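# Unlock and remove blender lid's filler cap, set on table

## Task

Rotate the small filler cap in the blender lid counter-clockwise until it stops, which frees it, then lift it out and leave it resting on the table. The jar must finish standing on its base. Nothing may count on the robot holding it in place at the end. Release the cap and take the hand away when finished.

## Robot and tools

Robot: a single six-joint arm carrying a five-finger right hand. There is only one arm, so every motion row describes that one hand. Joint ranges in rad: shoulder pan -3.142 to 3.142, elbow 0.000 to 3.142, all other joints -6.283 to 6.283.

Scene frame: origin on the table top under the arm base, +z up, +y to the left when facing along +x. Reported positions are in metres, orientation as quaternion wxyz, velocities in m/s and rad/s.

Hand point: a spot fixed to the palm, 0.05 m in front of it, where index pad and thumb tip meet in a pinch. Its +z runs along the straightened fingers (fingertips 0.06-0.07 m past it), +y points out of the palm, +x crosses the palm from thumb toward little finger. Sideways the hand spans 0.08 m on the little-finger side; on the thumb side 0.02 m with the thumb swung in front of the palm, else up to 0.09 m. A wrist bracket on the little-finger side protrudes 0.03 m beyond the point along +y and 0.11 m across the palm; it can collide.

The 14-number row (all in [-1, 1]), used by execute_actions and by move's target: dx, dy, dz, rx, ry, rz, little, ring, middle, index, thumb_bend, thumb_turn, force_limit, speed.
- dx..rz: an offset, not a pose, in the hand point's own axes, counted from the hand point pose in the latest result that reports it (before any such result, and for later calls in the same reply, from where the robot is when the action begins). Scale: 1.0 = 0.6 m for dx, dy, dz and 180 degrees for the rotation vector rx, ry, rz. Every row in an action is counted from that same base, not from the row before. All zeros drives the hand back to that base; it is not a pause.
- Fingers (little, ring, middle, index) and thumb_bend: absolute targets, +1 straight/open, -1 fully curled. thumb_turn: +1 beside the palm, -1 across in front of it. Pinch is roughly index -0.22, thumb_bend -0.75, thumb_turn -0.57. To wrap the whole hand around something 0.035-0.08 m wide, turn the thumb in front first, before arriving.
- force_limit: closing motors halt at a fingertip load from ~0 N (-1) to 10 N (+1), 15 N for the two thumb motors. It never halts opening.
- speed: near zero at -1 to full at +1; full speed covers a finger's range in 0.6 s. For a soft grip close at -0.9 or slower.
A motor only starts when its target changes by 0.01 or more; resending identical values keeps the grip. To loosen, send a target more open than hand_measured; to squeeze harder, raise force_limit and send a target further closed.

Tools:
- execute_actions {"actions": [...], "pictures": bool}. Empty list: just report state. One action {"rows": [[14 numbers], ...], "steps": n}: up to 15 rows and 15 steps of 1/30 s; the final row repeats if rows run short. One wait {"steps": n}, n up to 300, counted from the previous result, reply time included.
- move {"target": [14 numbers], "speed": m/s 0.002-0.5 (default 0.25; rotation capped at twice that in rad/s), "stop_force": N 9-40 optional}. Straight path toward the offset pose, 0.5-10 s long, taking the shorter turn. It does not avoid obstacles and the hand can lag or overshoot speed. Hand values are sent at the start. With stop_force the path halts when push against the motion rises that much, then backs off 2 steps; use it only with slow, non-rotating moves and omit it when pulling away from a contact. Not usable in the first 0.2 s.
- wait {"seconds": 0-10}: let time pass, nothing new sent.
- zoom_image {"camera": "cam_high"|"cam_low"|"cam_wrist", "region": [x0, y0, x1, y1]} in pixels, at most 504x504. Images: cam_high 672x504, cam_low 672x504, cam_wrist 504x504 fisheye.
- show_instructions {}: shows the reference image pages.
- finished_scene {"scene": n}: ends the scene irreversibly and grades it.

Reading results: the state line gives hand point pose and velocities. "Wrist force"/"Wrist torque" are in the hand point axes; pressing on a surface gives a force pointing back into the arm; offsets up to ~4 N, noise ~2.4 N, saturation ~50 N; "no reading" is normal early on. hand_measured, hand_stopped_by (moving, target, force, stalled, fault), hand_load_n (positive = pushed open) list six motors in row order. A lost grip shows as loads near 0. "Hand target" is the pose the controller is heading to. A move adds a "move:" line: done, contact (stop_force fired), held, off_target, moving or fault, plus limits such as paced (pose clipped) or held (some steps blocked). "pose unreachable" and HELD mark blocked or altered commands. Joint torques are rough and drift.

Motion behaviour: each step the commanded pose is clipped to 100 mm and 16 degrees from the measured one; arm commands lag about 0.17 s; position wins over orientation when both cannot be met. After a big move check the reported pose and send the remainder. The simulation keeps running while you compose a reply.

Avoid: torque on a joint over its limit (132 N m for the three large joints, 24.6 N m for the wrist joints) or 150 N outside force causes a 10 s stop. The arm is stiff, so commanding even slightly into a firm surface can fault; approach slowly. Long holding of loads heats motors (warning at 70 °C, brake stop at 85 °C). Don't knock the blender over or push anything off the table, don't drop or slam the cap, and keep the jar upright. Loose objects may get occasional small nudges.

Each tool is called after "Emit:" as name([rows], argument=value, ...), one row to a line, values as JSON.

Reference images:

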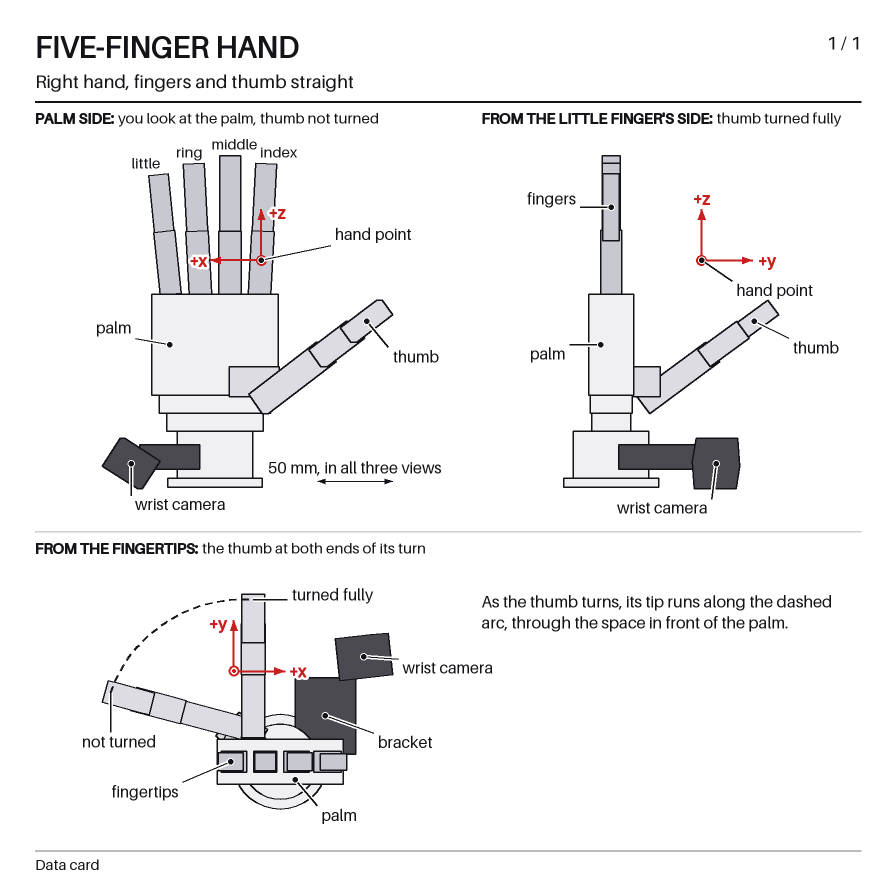

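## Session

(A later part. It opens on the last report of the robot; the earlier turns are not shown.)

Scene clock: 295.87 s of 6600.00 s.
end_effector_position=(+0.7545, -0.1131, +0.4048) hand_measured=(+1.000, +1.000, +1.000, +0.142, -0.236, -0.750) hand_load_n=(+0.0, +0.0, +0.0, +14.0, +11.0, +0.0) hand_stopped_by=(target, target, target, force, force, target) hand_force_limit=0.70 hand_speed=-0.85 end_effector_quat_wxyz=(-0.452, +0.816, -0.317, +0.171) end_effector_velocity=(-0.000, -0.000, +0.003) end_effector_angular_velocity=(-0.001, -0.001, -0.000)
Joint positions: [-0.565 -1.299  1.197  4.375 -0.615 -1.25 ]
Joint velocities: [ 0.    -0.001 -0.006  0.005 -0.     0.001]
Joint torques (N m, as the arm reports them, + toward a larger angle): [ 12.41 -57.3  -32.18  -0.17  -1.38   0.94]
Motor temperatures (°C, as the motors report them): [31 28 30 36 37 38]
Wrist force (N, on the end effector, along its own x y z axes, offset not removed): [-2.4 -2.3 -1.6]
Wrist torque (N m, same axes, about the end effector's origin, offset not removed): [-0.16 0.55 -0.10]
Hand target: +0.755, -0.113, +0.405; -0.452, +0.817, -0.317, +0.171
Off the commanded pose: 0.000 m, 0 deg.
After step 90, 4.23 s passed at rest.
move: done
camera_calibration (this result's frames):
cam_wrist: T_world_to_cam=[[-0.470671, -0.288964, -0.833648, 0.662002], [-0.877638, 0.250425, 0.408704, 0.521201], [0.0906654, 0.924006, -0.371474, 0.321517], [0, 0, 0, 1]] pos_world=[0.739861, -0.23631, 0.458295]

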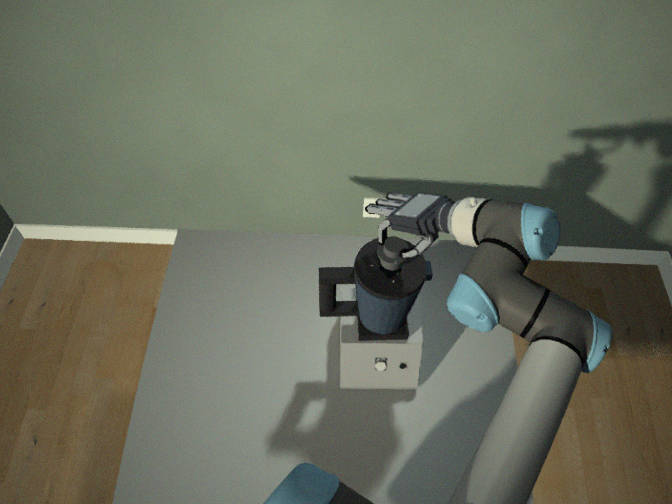

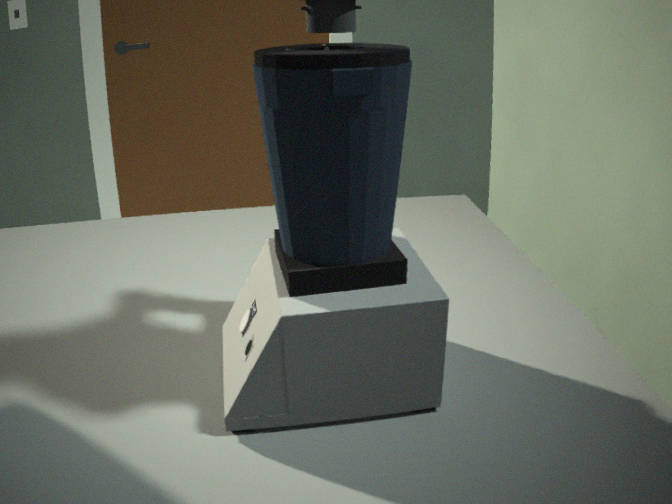

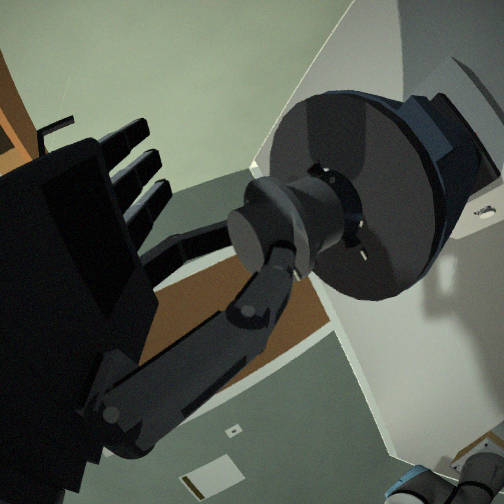

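Emit:
move(target=[-0.542,-0.124,0.173,0.0017,0.1786,0.1125,1,1,1,-0.25,-0.65,-0.75,0.7,-0.85], speed=0.25)

Emit:
move(target=[0.004,0.48,0.302,0,0,0,1,1,1,-0.25,-0.65,-0.75,0.7,-0.85], speed=0.25)

Scene clock: 317.13 s of 6600.00 s.
end_effector_position=(+0.5991, +0.1992, +0.4147) hand_measured=(+1.000, +1.000, +1.000, +0.142, -0.236, -0.750) hand_load_n=(+0.0, +0.0, +0.0, +14.0, +11.0, +0.0) hand_stopped_by=(target, target, target, force, force, target) hand_force_limit=0.70 hand_speed=-0.85 end_effector_quat_wxyz=(-0.372, +0.669, -0.565, +0.309) end_effector_velocity=(-0.001, +0.002, -0.001) end_effector_angular_velocity=(-0.003, +0.002, -0.009)
Joint positions: [ 0.177 -1.67   1.902  3.355 -1.652 -0.107]
Joint velocities: [ 0.011  0.003 -0.002  0.    -0.019  0.007]
Joint torques (N m, as the arm reports them, + toward a larger angle): [ 12.28  -9.19 -31.04  -4.78  -2.5    2.22]
Motor temperatures (°C, as the motors report them): [31 28 30 36 37 38]
Wrist force (N, on the end effector, along its own x y z axes, offset not removed): [-2.8 -2.2 0.9]
Wrist torque (N m, same axes, about the end effector's origin, offset not removed): [-0.35 0.49 -0.19]
Hand target: +0.599, +0.199, +0.415; -0.372, +0.669, -0.565, +0.309
Off the commanded pose: 0.000 m, 0 deg.
After step 90, 16.27 s passed at rest.
move: done
camera_calibration (this result's frames):
cam_wrist: T_world_to_cam=[[-0.547834, 0.0616543, -0.834312, 0.663969], [-0.538161, 0.737575, 0.407879, 0.00251933], [0.640515, 0.672444, -0.370889, -0.22881], [0, 0, 0, 1]] pos_world=[0.511657, 0.111068, 0.468066]

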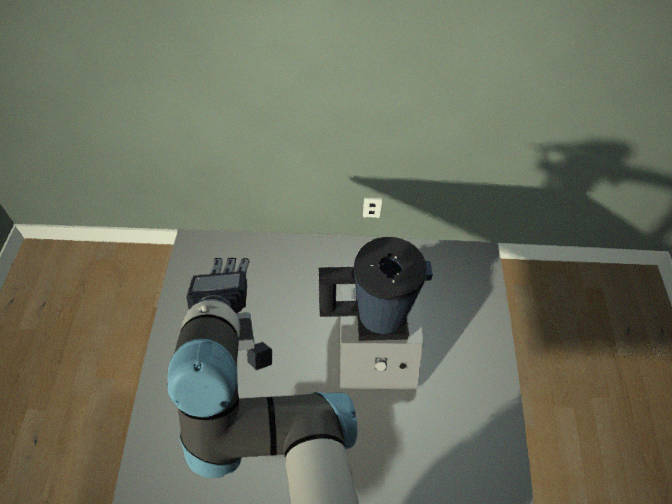

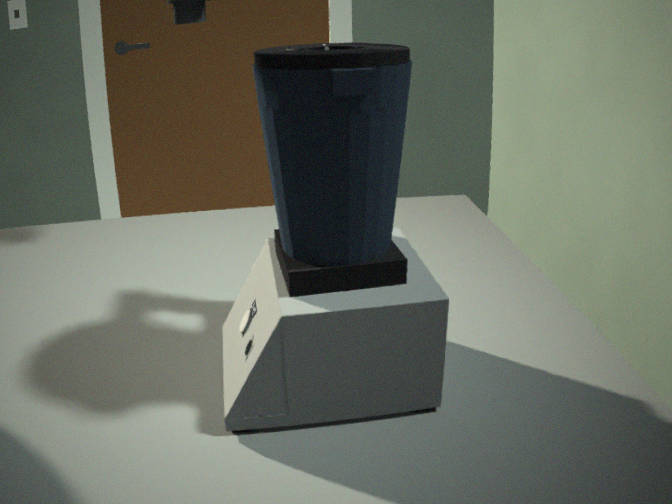

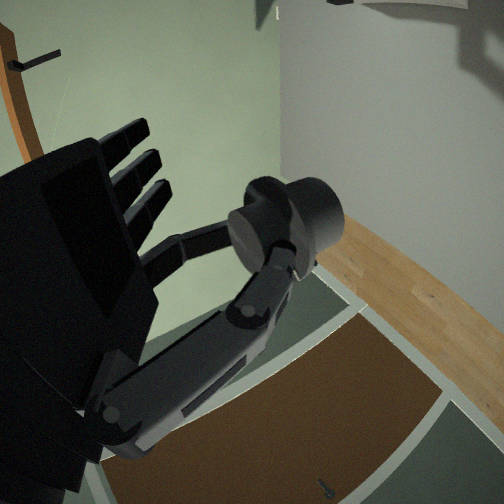

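Scene clock: 319.10 s of 6600.00 s.
end_effector_position=(+0.5994, +0.1994, +0.0745) hand_measured=(+1.000, +1.000, +1.000, +0.142, -0.236, -0.750) hand_load_n=(+0.0, +0.0, +0.0, +14.0, +11.0, +0.0) hand_stopped_by=(target, target, target, force, force, target) hand_force_limit=0.70 hand_speed=-0.85 end_effector_quat_wxyz=(-0.372, +0.669, -0.565, +0.309) end_effector_velocity=(+0.001, +0.000, -0.002) end_effector_angular_velocity=(+0.000, -0.002, -0.001)
Joint positions: [ 0.063 -1.024  2.219  2.39  -1.548 -0.157]
Joint velocities: [-0.     0.006 -0.002 -0.006 -0.     0.   ]
Joint torques (N m, as the arm reports them, + toward a larger angle): [ -2.46 -19.35 -17.25  -4.83   2.89  -2.3 ]
Motor temperatures (°C, as the motors report them): [31 28 30 36 37 38]
Wrist force (N, on the end effector, along its own x y z axes, offset not removed): [-3.3 -1.3 0.7]
Wrist torque (N m, same axes, about the end effector's origin, offset not removed): [-0.22 0.50 -0.21]
Hand target: +0.599, +0.199, +0.074; -0.372, +0.669, -0.565, +0.309
Off the commanded pose: 0.000 m, 0 deg.
move: done
camera_calibration (this result's frames):
cam_wrist: T_world_to_cam=[[-0.54805, 0.061696, -0.834167, 0.380407], [-0.538067, 0.737543, 0.408061, 0.141165], [0.64041, 0.672476, -0.371014, -0.355224], [0, 0, 0, 1]] pos_world=[0.511928, 0.111294, 0.127926]

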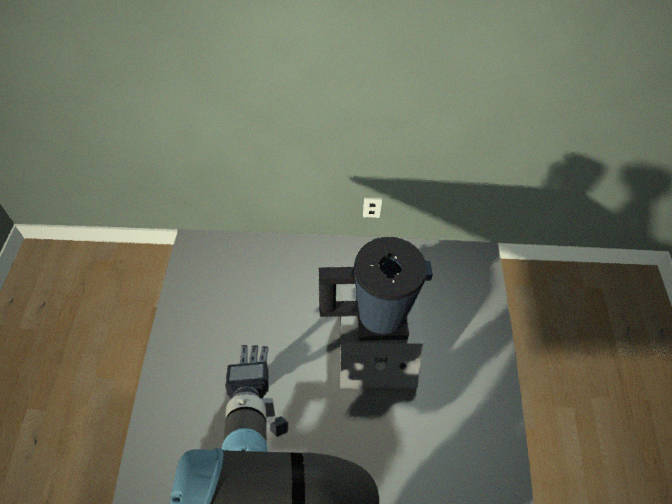

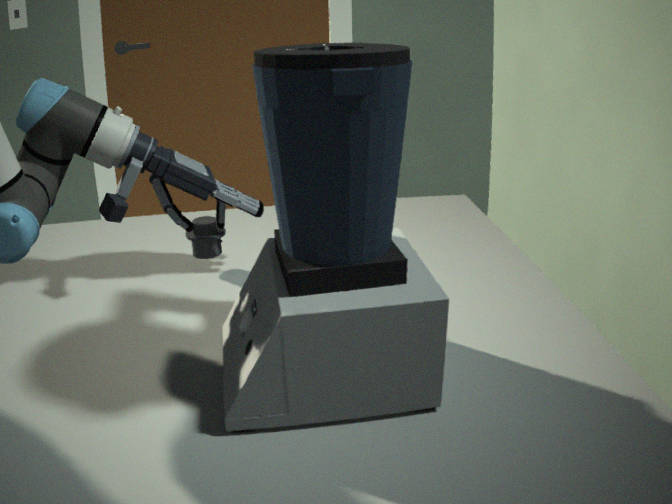

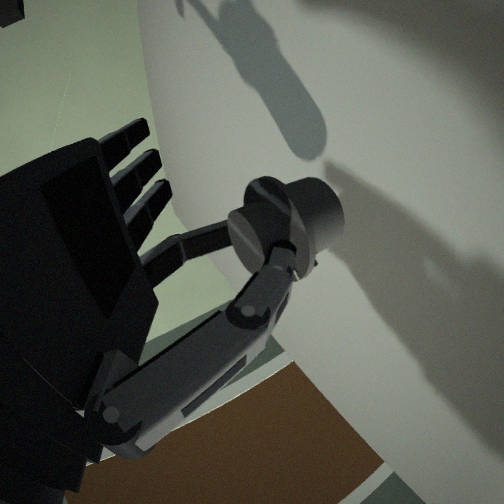

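Emit:
move(target=[0,0.038,0.024,0,0,0,1,1,1,-0.25,-0.65,-0.75,0.7,-0.85], speed=0.006, stop_force=9)

Emit:
zoom_image(camera="cam_low", region=[0, 170, 280, 310])

Scene clock: 329.43 s of 6600.00 s.
end_effector_position=(+0.5995, +0.1996, +0.0527) hand_measured=(+1.000, +1.000, +1.000, +0.142, -0.236, -0.750) hand_load_n=(+0.0, +0.0, +0.0, +13.5, +11.0, +0.0) hand_stopped_by=(target, target, target, force, force, target) hand_force_limit=0.70 hand_speed=-0.85 end_effector_quat_wxyz=(-0.372, +0.669, -0.565, +0.309) end_effector_velocity=(+0.001, -0.000, +0.002) end_effector_angular_velocity=(+0.001, +0.001, +0.000)
Joint positions: [ 0.056 -0.963  2.211  2.336 -1.542 -0.159]
Joint velocities: [ 0.    -0.006 -0.001  0.007  0.001  0.   ]
Joint torques (N m, as the arm reports them, + toward a larger angle): [  5.2  -46.16  -3.34   0.88   0.64  -1.85]
Motor temperatures (°C, as the motors report them): [31 28 30 36 37 38]
Wrist force (N, on the end effector, along its own x y z axes, offset not removed): [-3.2 -6.6 -4.4]
Wrist torque (N m, same axes, about the end effector's origin, offset not removed): [-0.14 0.37 -0.09]
Hand target: +0.599, +0.200, +0.053; -0.372, +0.669, -0.565, +0.309
Off the commanded pose: 0.005 m, 0 deg.
After step 90, 3.37 s passed at rest.
move: contact
camera_calibration (this result's frames):
cam_wrist: T_world_to_cam=[[-0.547855, 0.0617386, -0.834292, 0.362179], [-0.538183, 0.7375, 0.407985, 0.150089], [0.640479, 0.672519, -0.370817, -0.363564], [0, 0, 0, 1]] pos_world=[0.512052, 0.111453, 0.106113]

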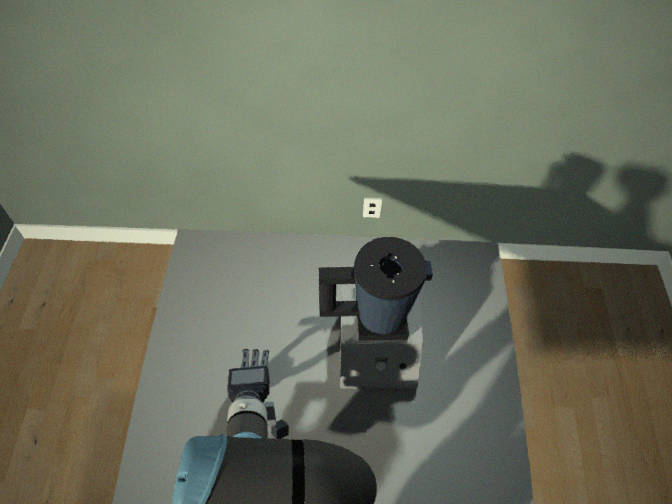

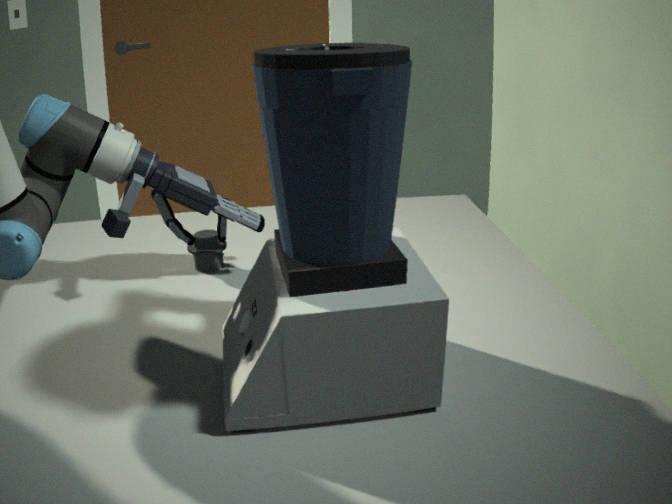

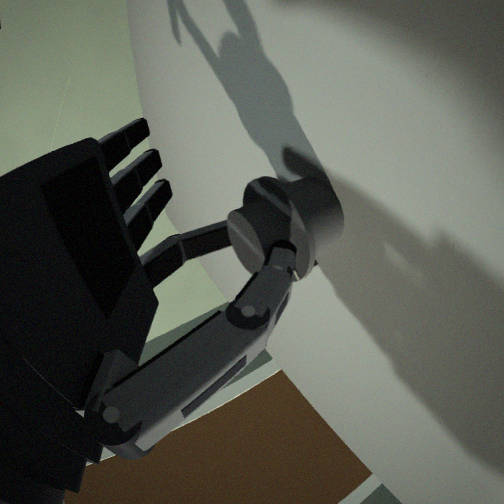

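Region (0, 170, 280, 310) of cam_low's 672x504 image, scaled by 1.800, with more detail than that image has.

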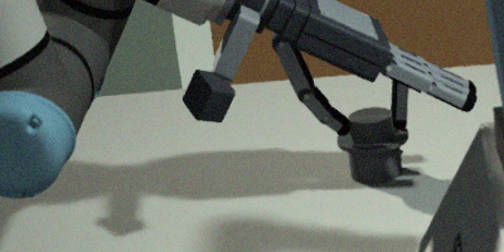

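Emit:
execute_actions([
  {"rows":[[0,-0.001,-0.0006,0,0,0,1,1,1,0.3,0.0,-0.75,0.7,-0.3]],"steps":15},
], pictures=false)

Emit:
move(target=[0,-0.17,-0.107,0,0,0,1,1,1,0.3,0.0,-0.75,0.7,-0.3], speed=0.2)

Scene clock: 338.30 s of 6600.00 s.
end_effector_position=(+0.5995, +0.1996, +0.0534) hand_measured=(+1.000, +1.000, +1.000, +0.300, +0.000, -0.750) hand_load_n=(+0.0, +0.0, +0.0, +0.0, +0.0, +0.0) hand_stopped_by=(target, target, target, target, moving, target) hand_force_limit=0.70 hand_speed=-0.30 end_effector_quat_wxyz=(-0.372, +0.669, -0.565, +0.309) end_effector_velocity=(+0.001, -0.000, +0.001) end_effector_angular_velocity=(-0.000, -0.004, -0.000)
Joint positions: [ 0.056 -0.965  2.212  2.338 -1.542 -0.159]
Joint velocities: [ 0.    -0.    -0.001 -0.003 -0.    -0.   ]
Joint torques (N m, as the arm reports them, + toward a larger angle): [ 14.76 -49.67   1.52  -0.07  -2.46   2.15]
Motor temperatures (°C, as the motors report them): [31 28 30 36 37 38]
Wrist force (N, on the end effector, along its own x y z axes, offset not removed): [-3.6 -2.2 0.9]
Wrist torque (N m, same axes, about the end effector's origin, offset not removed): [-0.30 0.49 -0.18]
Hand target: +0.600, +0.200, +0.053; -0.372, +0.669, -0.565, +0.309
Off the commanded pose: 0.000 m, 0 deg.
Steps of this call (steps 1 to 90: nothing new was sent; then 5.37 s passed at rest; steps 91 to 105: all 15 steps of this action). Readings (end_effector_position | what the end effector reports):
91: (+0.5994, +0.1996, +0.0530) | hand_measured=(+1.000, +1.000, +1.000, +0.142, -0.236, -0.750) hand_load_n=(+0.0, +0.0, +0.0, +14.0, +11.0, +0.0) hand_stopped_by=(target, target, target, moving, moving, target) hand_force_limit=0.70 hand_speed=-0.30
92: (+0.5995, +0.1996, +0.0531) | hand_measured=(+1.000, +1.000, +1.000, +0.142, -0.236, -0.750) hand_load_n=(+0.0, +0.0, +0.0, +14.0, +11.0, +0.0) hand_stopped_by=(target, target, target, moving, moving, target) hand_force_limit=0.70 hand_speed=-0.30
94: (+0.5995, +0.1996, +0.0533) | hand_measured=(+1.000, +1.000, +1.000, +0.176, -0.220, -0.750) hand_load_n=(+0.0, +0.0, +0.0, +2.5, +2.0, +0.0) hand_stopped_by=(target, target, target, moving, moving, target) hand_force_limit=0.70 hand_speed=-0.30
98: (+0.5995, +0.1996, +0.0534) | hand_measured=(+1.000, +1.000, +1.000, +0.300, -0.124, -0.750) hand_load_n=(+0.0, +0.0, +0.0, +0.0, +0.0, +0.0) hand_stopped_by=(target, target, target, moving, moving, target) hand_force_limit=0.70 hand_speed=-0.30
105: the state above

Scene clock: 339.70 s of 6600.00 s.
end_effector_position=(+0.5995, +0.1987, +0.1738) hand_measured=(+1.000, +1.000, +1.000, +0.300, +0.000, -0.750) hand_load_n=(+0.0, +0.0, +0.0, +0.0, +0.0, +0.0) hand_stopped_by=(target, target, target, target, target, target) hand_force_limit=0.70 hand_speed=-0.30 end_effector_quat_wxyz=(-0.372, +0.669, -0.565, +0.309) end_effector_velocity=(+0.000, +0.000, +0.002) end_effector_angular_velocity=(+0.000, +0.002, +0.000)
Joint positions: [ 0.092 -1.287  2.207  2.665 -1.575 -0.144]
Joint velocities: [ 0.001 -0.005 -0.003  0.01  -0.     0.001]
Joint torques (N m, as the arm reports them, + toward a larger angle): [ 15.25 -43.31 -21.34  -0.03  -2.49   2.28]
Motor temperatures (°C, as the motors report them): [31 28 30 36 37 38]
Wrist force (N, on the end effector, along its own x y z axes, offset not removed): [-2.3 -0.2 -0.6]
Wrist torque (N m, same axes, about the end effector's origin, offset not removed): [0.06 0.46 -0.11]
Hand target: +0.600, +0.199, +0.174; -0.372, +0.669, -0.565, +0.309
Off the commanded pose: 0.000 m, 0 deg.
move: done
camera_calibration (this result's frames):
cam_wrist: T_world_to_cam=[[-0.547723, 0.061743, -0.834378, 0.463159], [-0.53824, 0.737507, 0.407899, 0.101448], [0.640544, 0.672512, -0.370717, -0.318129], [0, 0, 0, 1]] pos_world=[0.512063, 0.11053, 0.227133]

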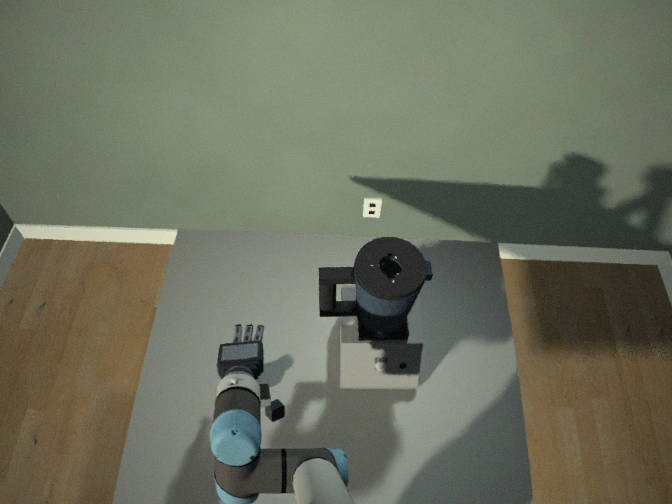

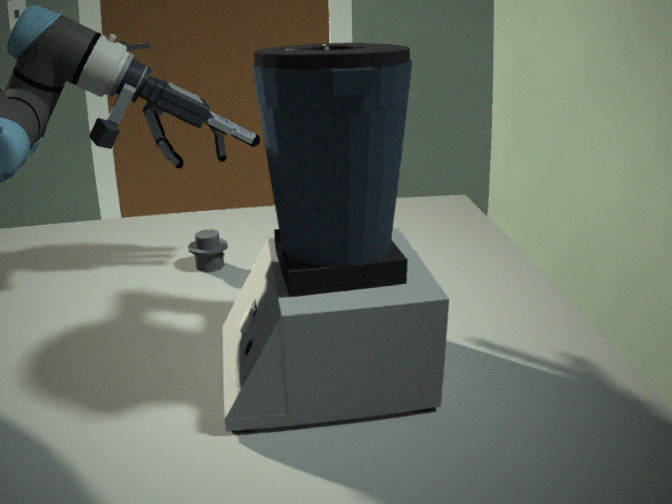

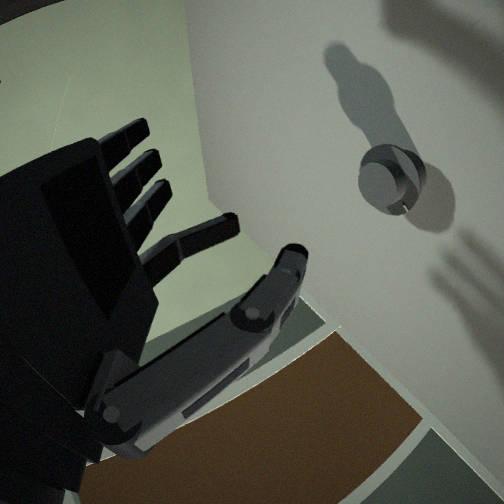

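Emit:
move(target=[0,-0.1,-0.25,0,0,0,1,1,1,1,1,-0.75,0.7,0.5], speed=0.3)

Emit:
finished_scene(scene=1)

Scene clock: 349.10 s of 6600.00 s.
end_effector_position=(+0.5060, +0.1814, +0.3041) hand_measured=(+1.000, +1.000, +1.000, +1.000, +1.000, -0.750) hand_load_n=(+0.0, +0.0, +0.0, +0.0, +0.0, +0.0) hand_stopped_by=(target, target, target, target, target, target) hand_force_limit=0.70 hand_speed=0.50 end_effector_quat_wxyz=(-0.372, +0.669, -0.565, +0.309) end_effector_velocity=(-0.001, -0.001, +0.002) end_effector_angular_velocity=(+0.000, -0.001, -0.000)
Joint positions: [ 0.123 -1.772  2.315  3.041 -1.603 -0.131]
Joint velocities: [-0.001 -0.007 -0.001  0.008  0.001  0.   ]
Joint torques (N m, as the arm reports them, + toward a larger angle): [ -5.27 -28.67 -26.18   0.28   2.47  -1.86]
Motor temperatures (°C, as the motors report them): [31 28 30 36 37 38]
Wrist force (N, on the end effector, along its own x y z axes, offset not removed): [-1.7 -0.7 -0.9]
Wrist torque (N m, same axes, about the end effector's origin, offset not removed): [0.00 0.32 -0.16]
Hand target: +0.506, +0.181, +0.304; -0.372, +0.669, -0.565, +0.309
Off the commanded pose: 0.000 m, 0 deg.
After step 90, 5.20 s passed at rest.
move: done
camera_calibration (this result's frames):
cam_wrist: T_world_to_cam=[[-0.547748, 0.0618544, -0.834353, 0.52172], [-0.538167, 0.737515, 0.407979, 0.0106468], [0.640584, 0.672492, -0.370685, -0.198291], [0, 0, 0, 1]] pos_world=[0.418523, 0.0932262, 0.357452]

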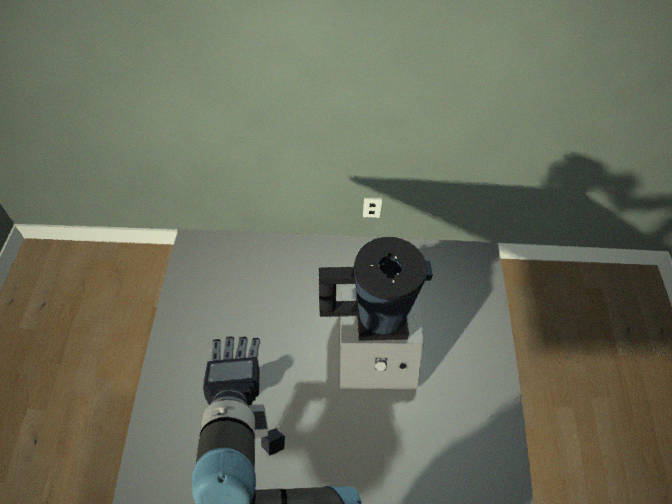

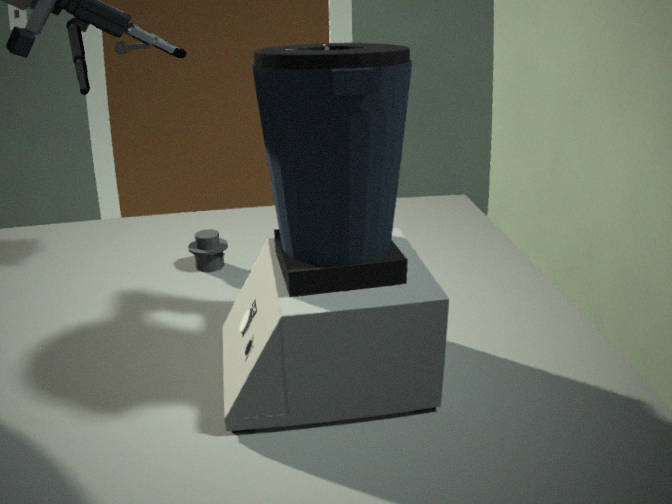

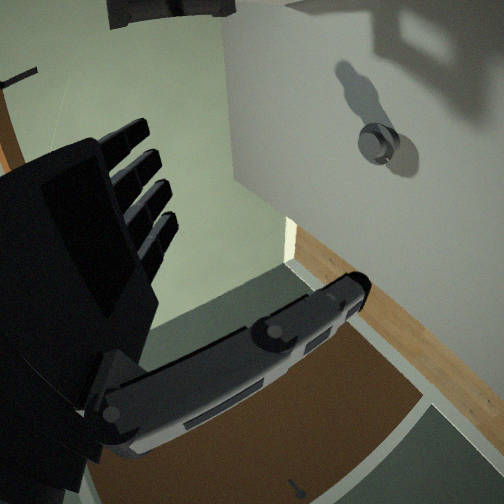

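The scene is finished: the task was done.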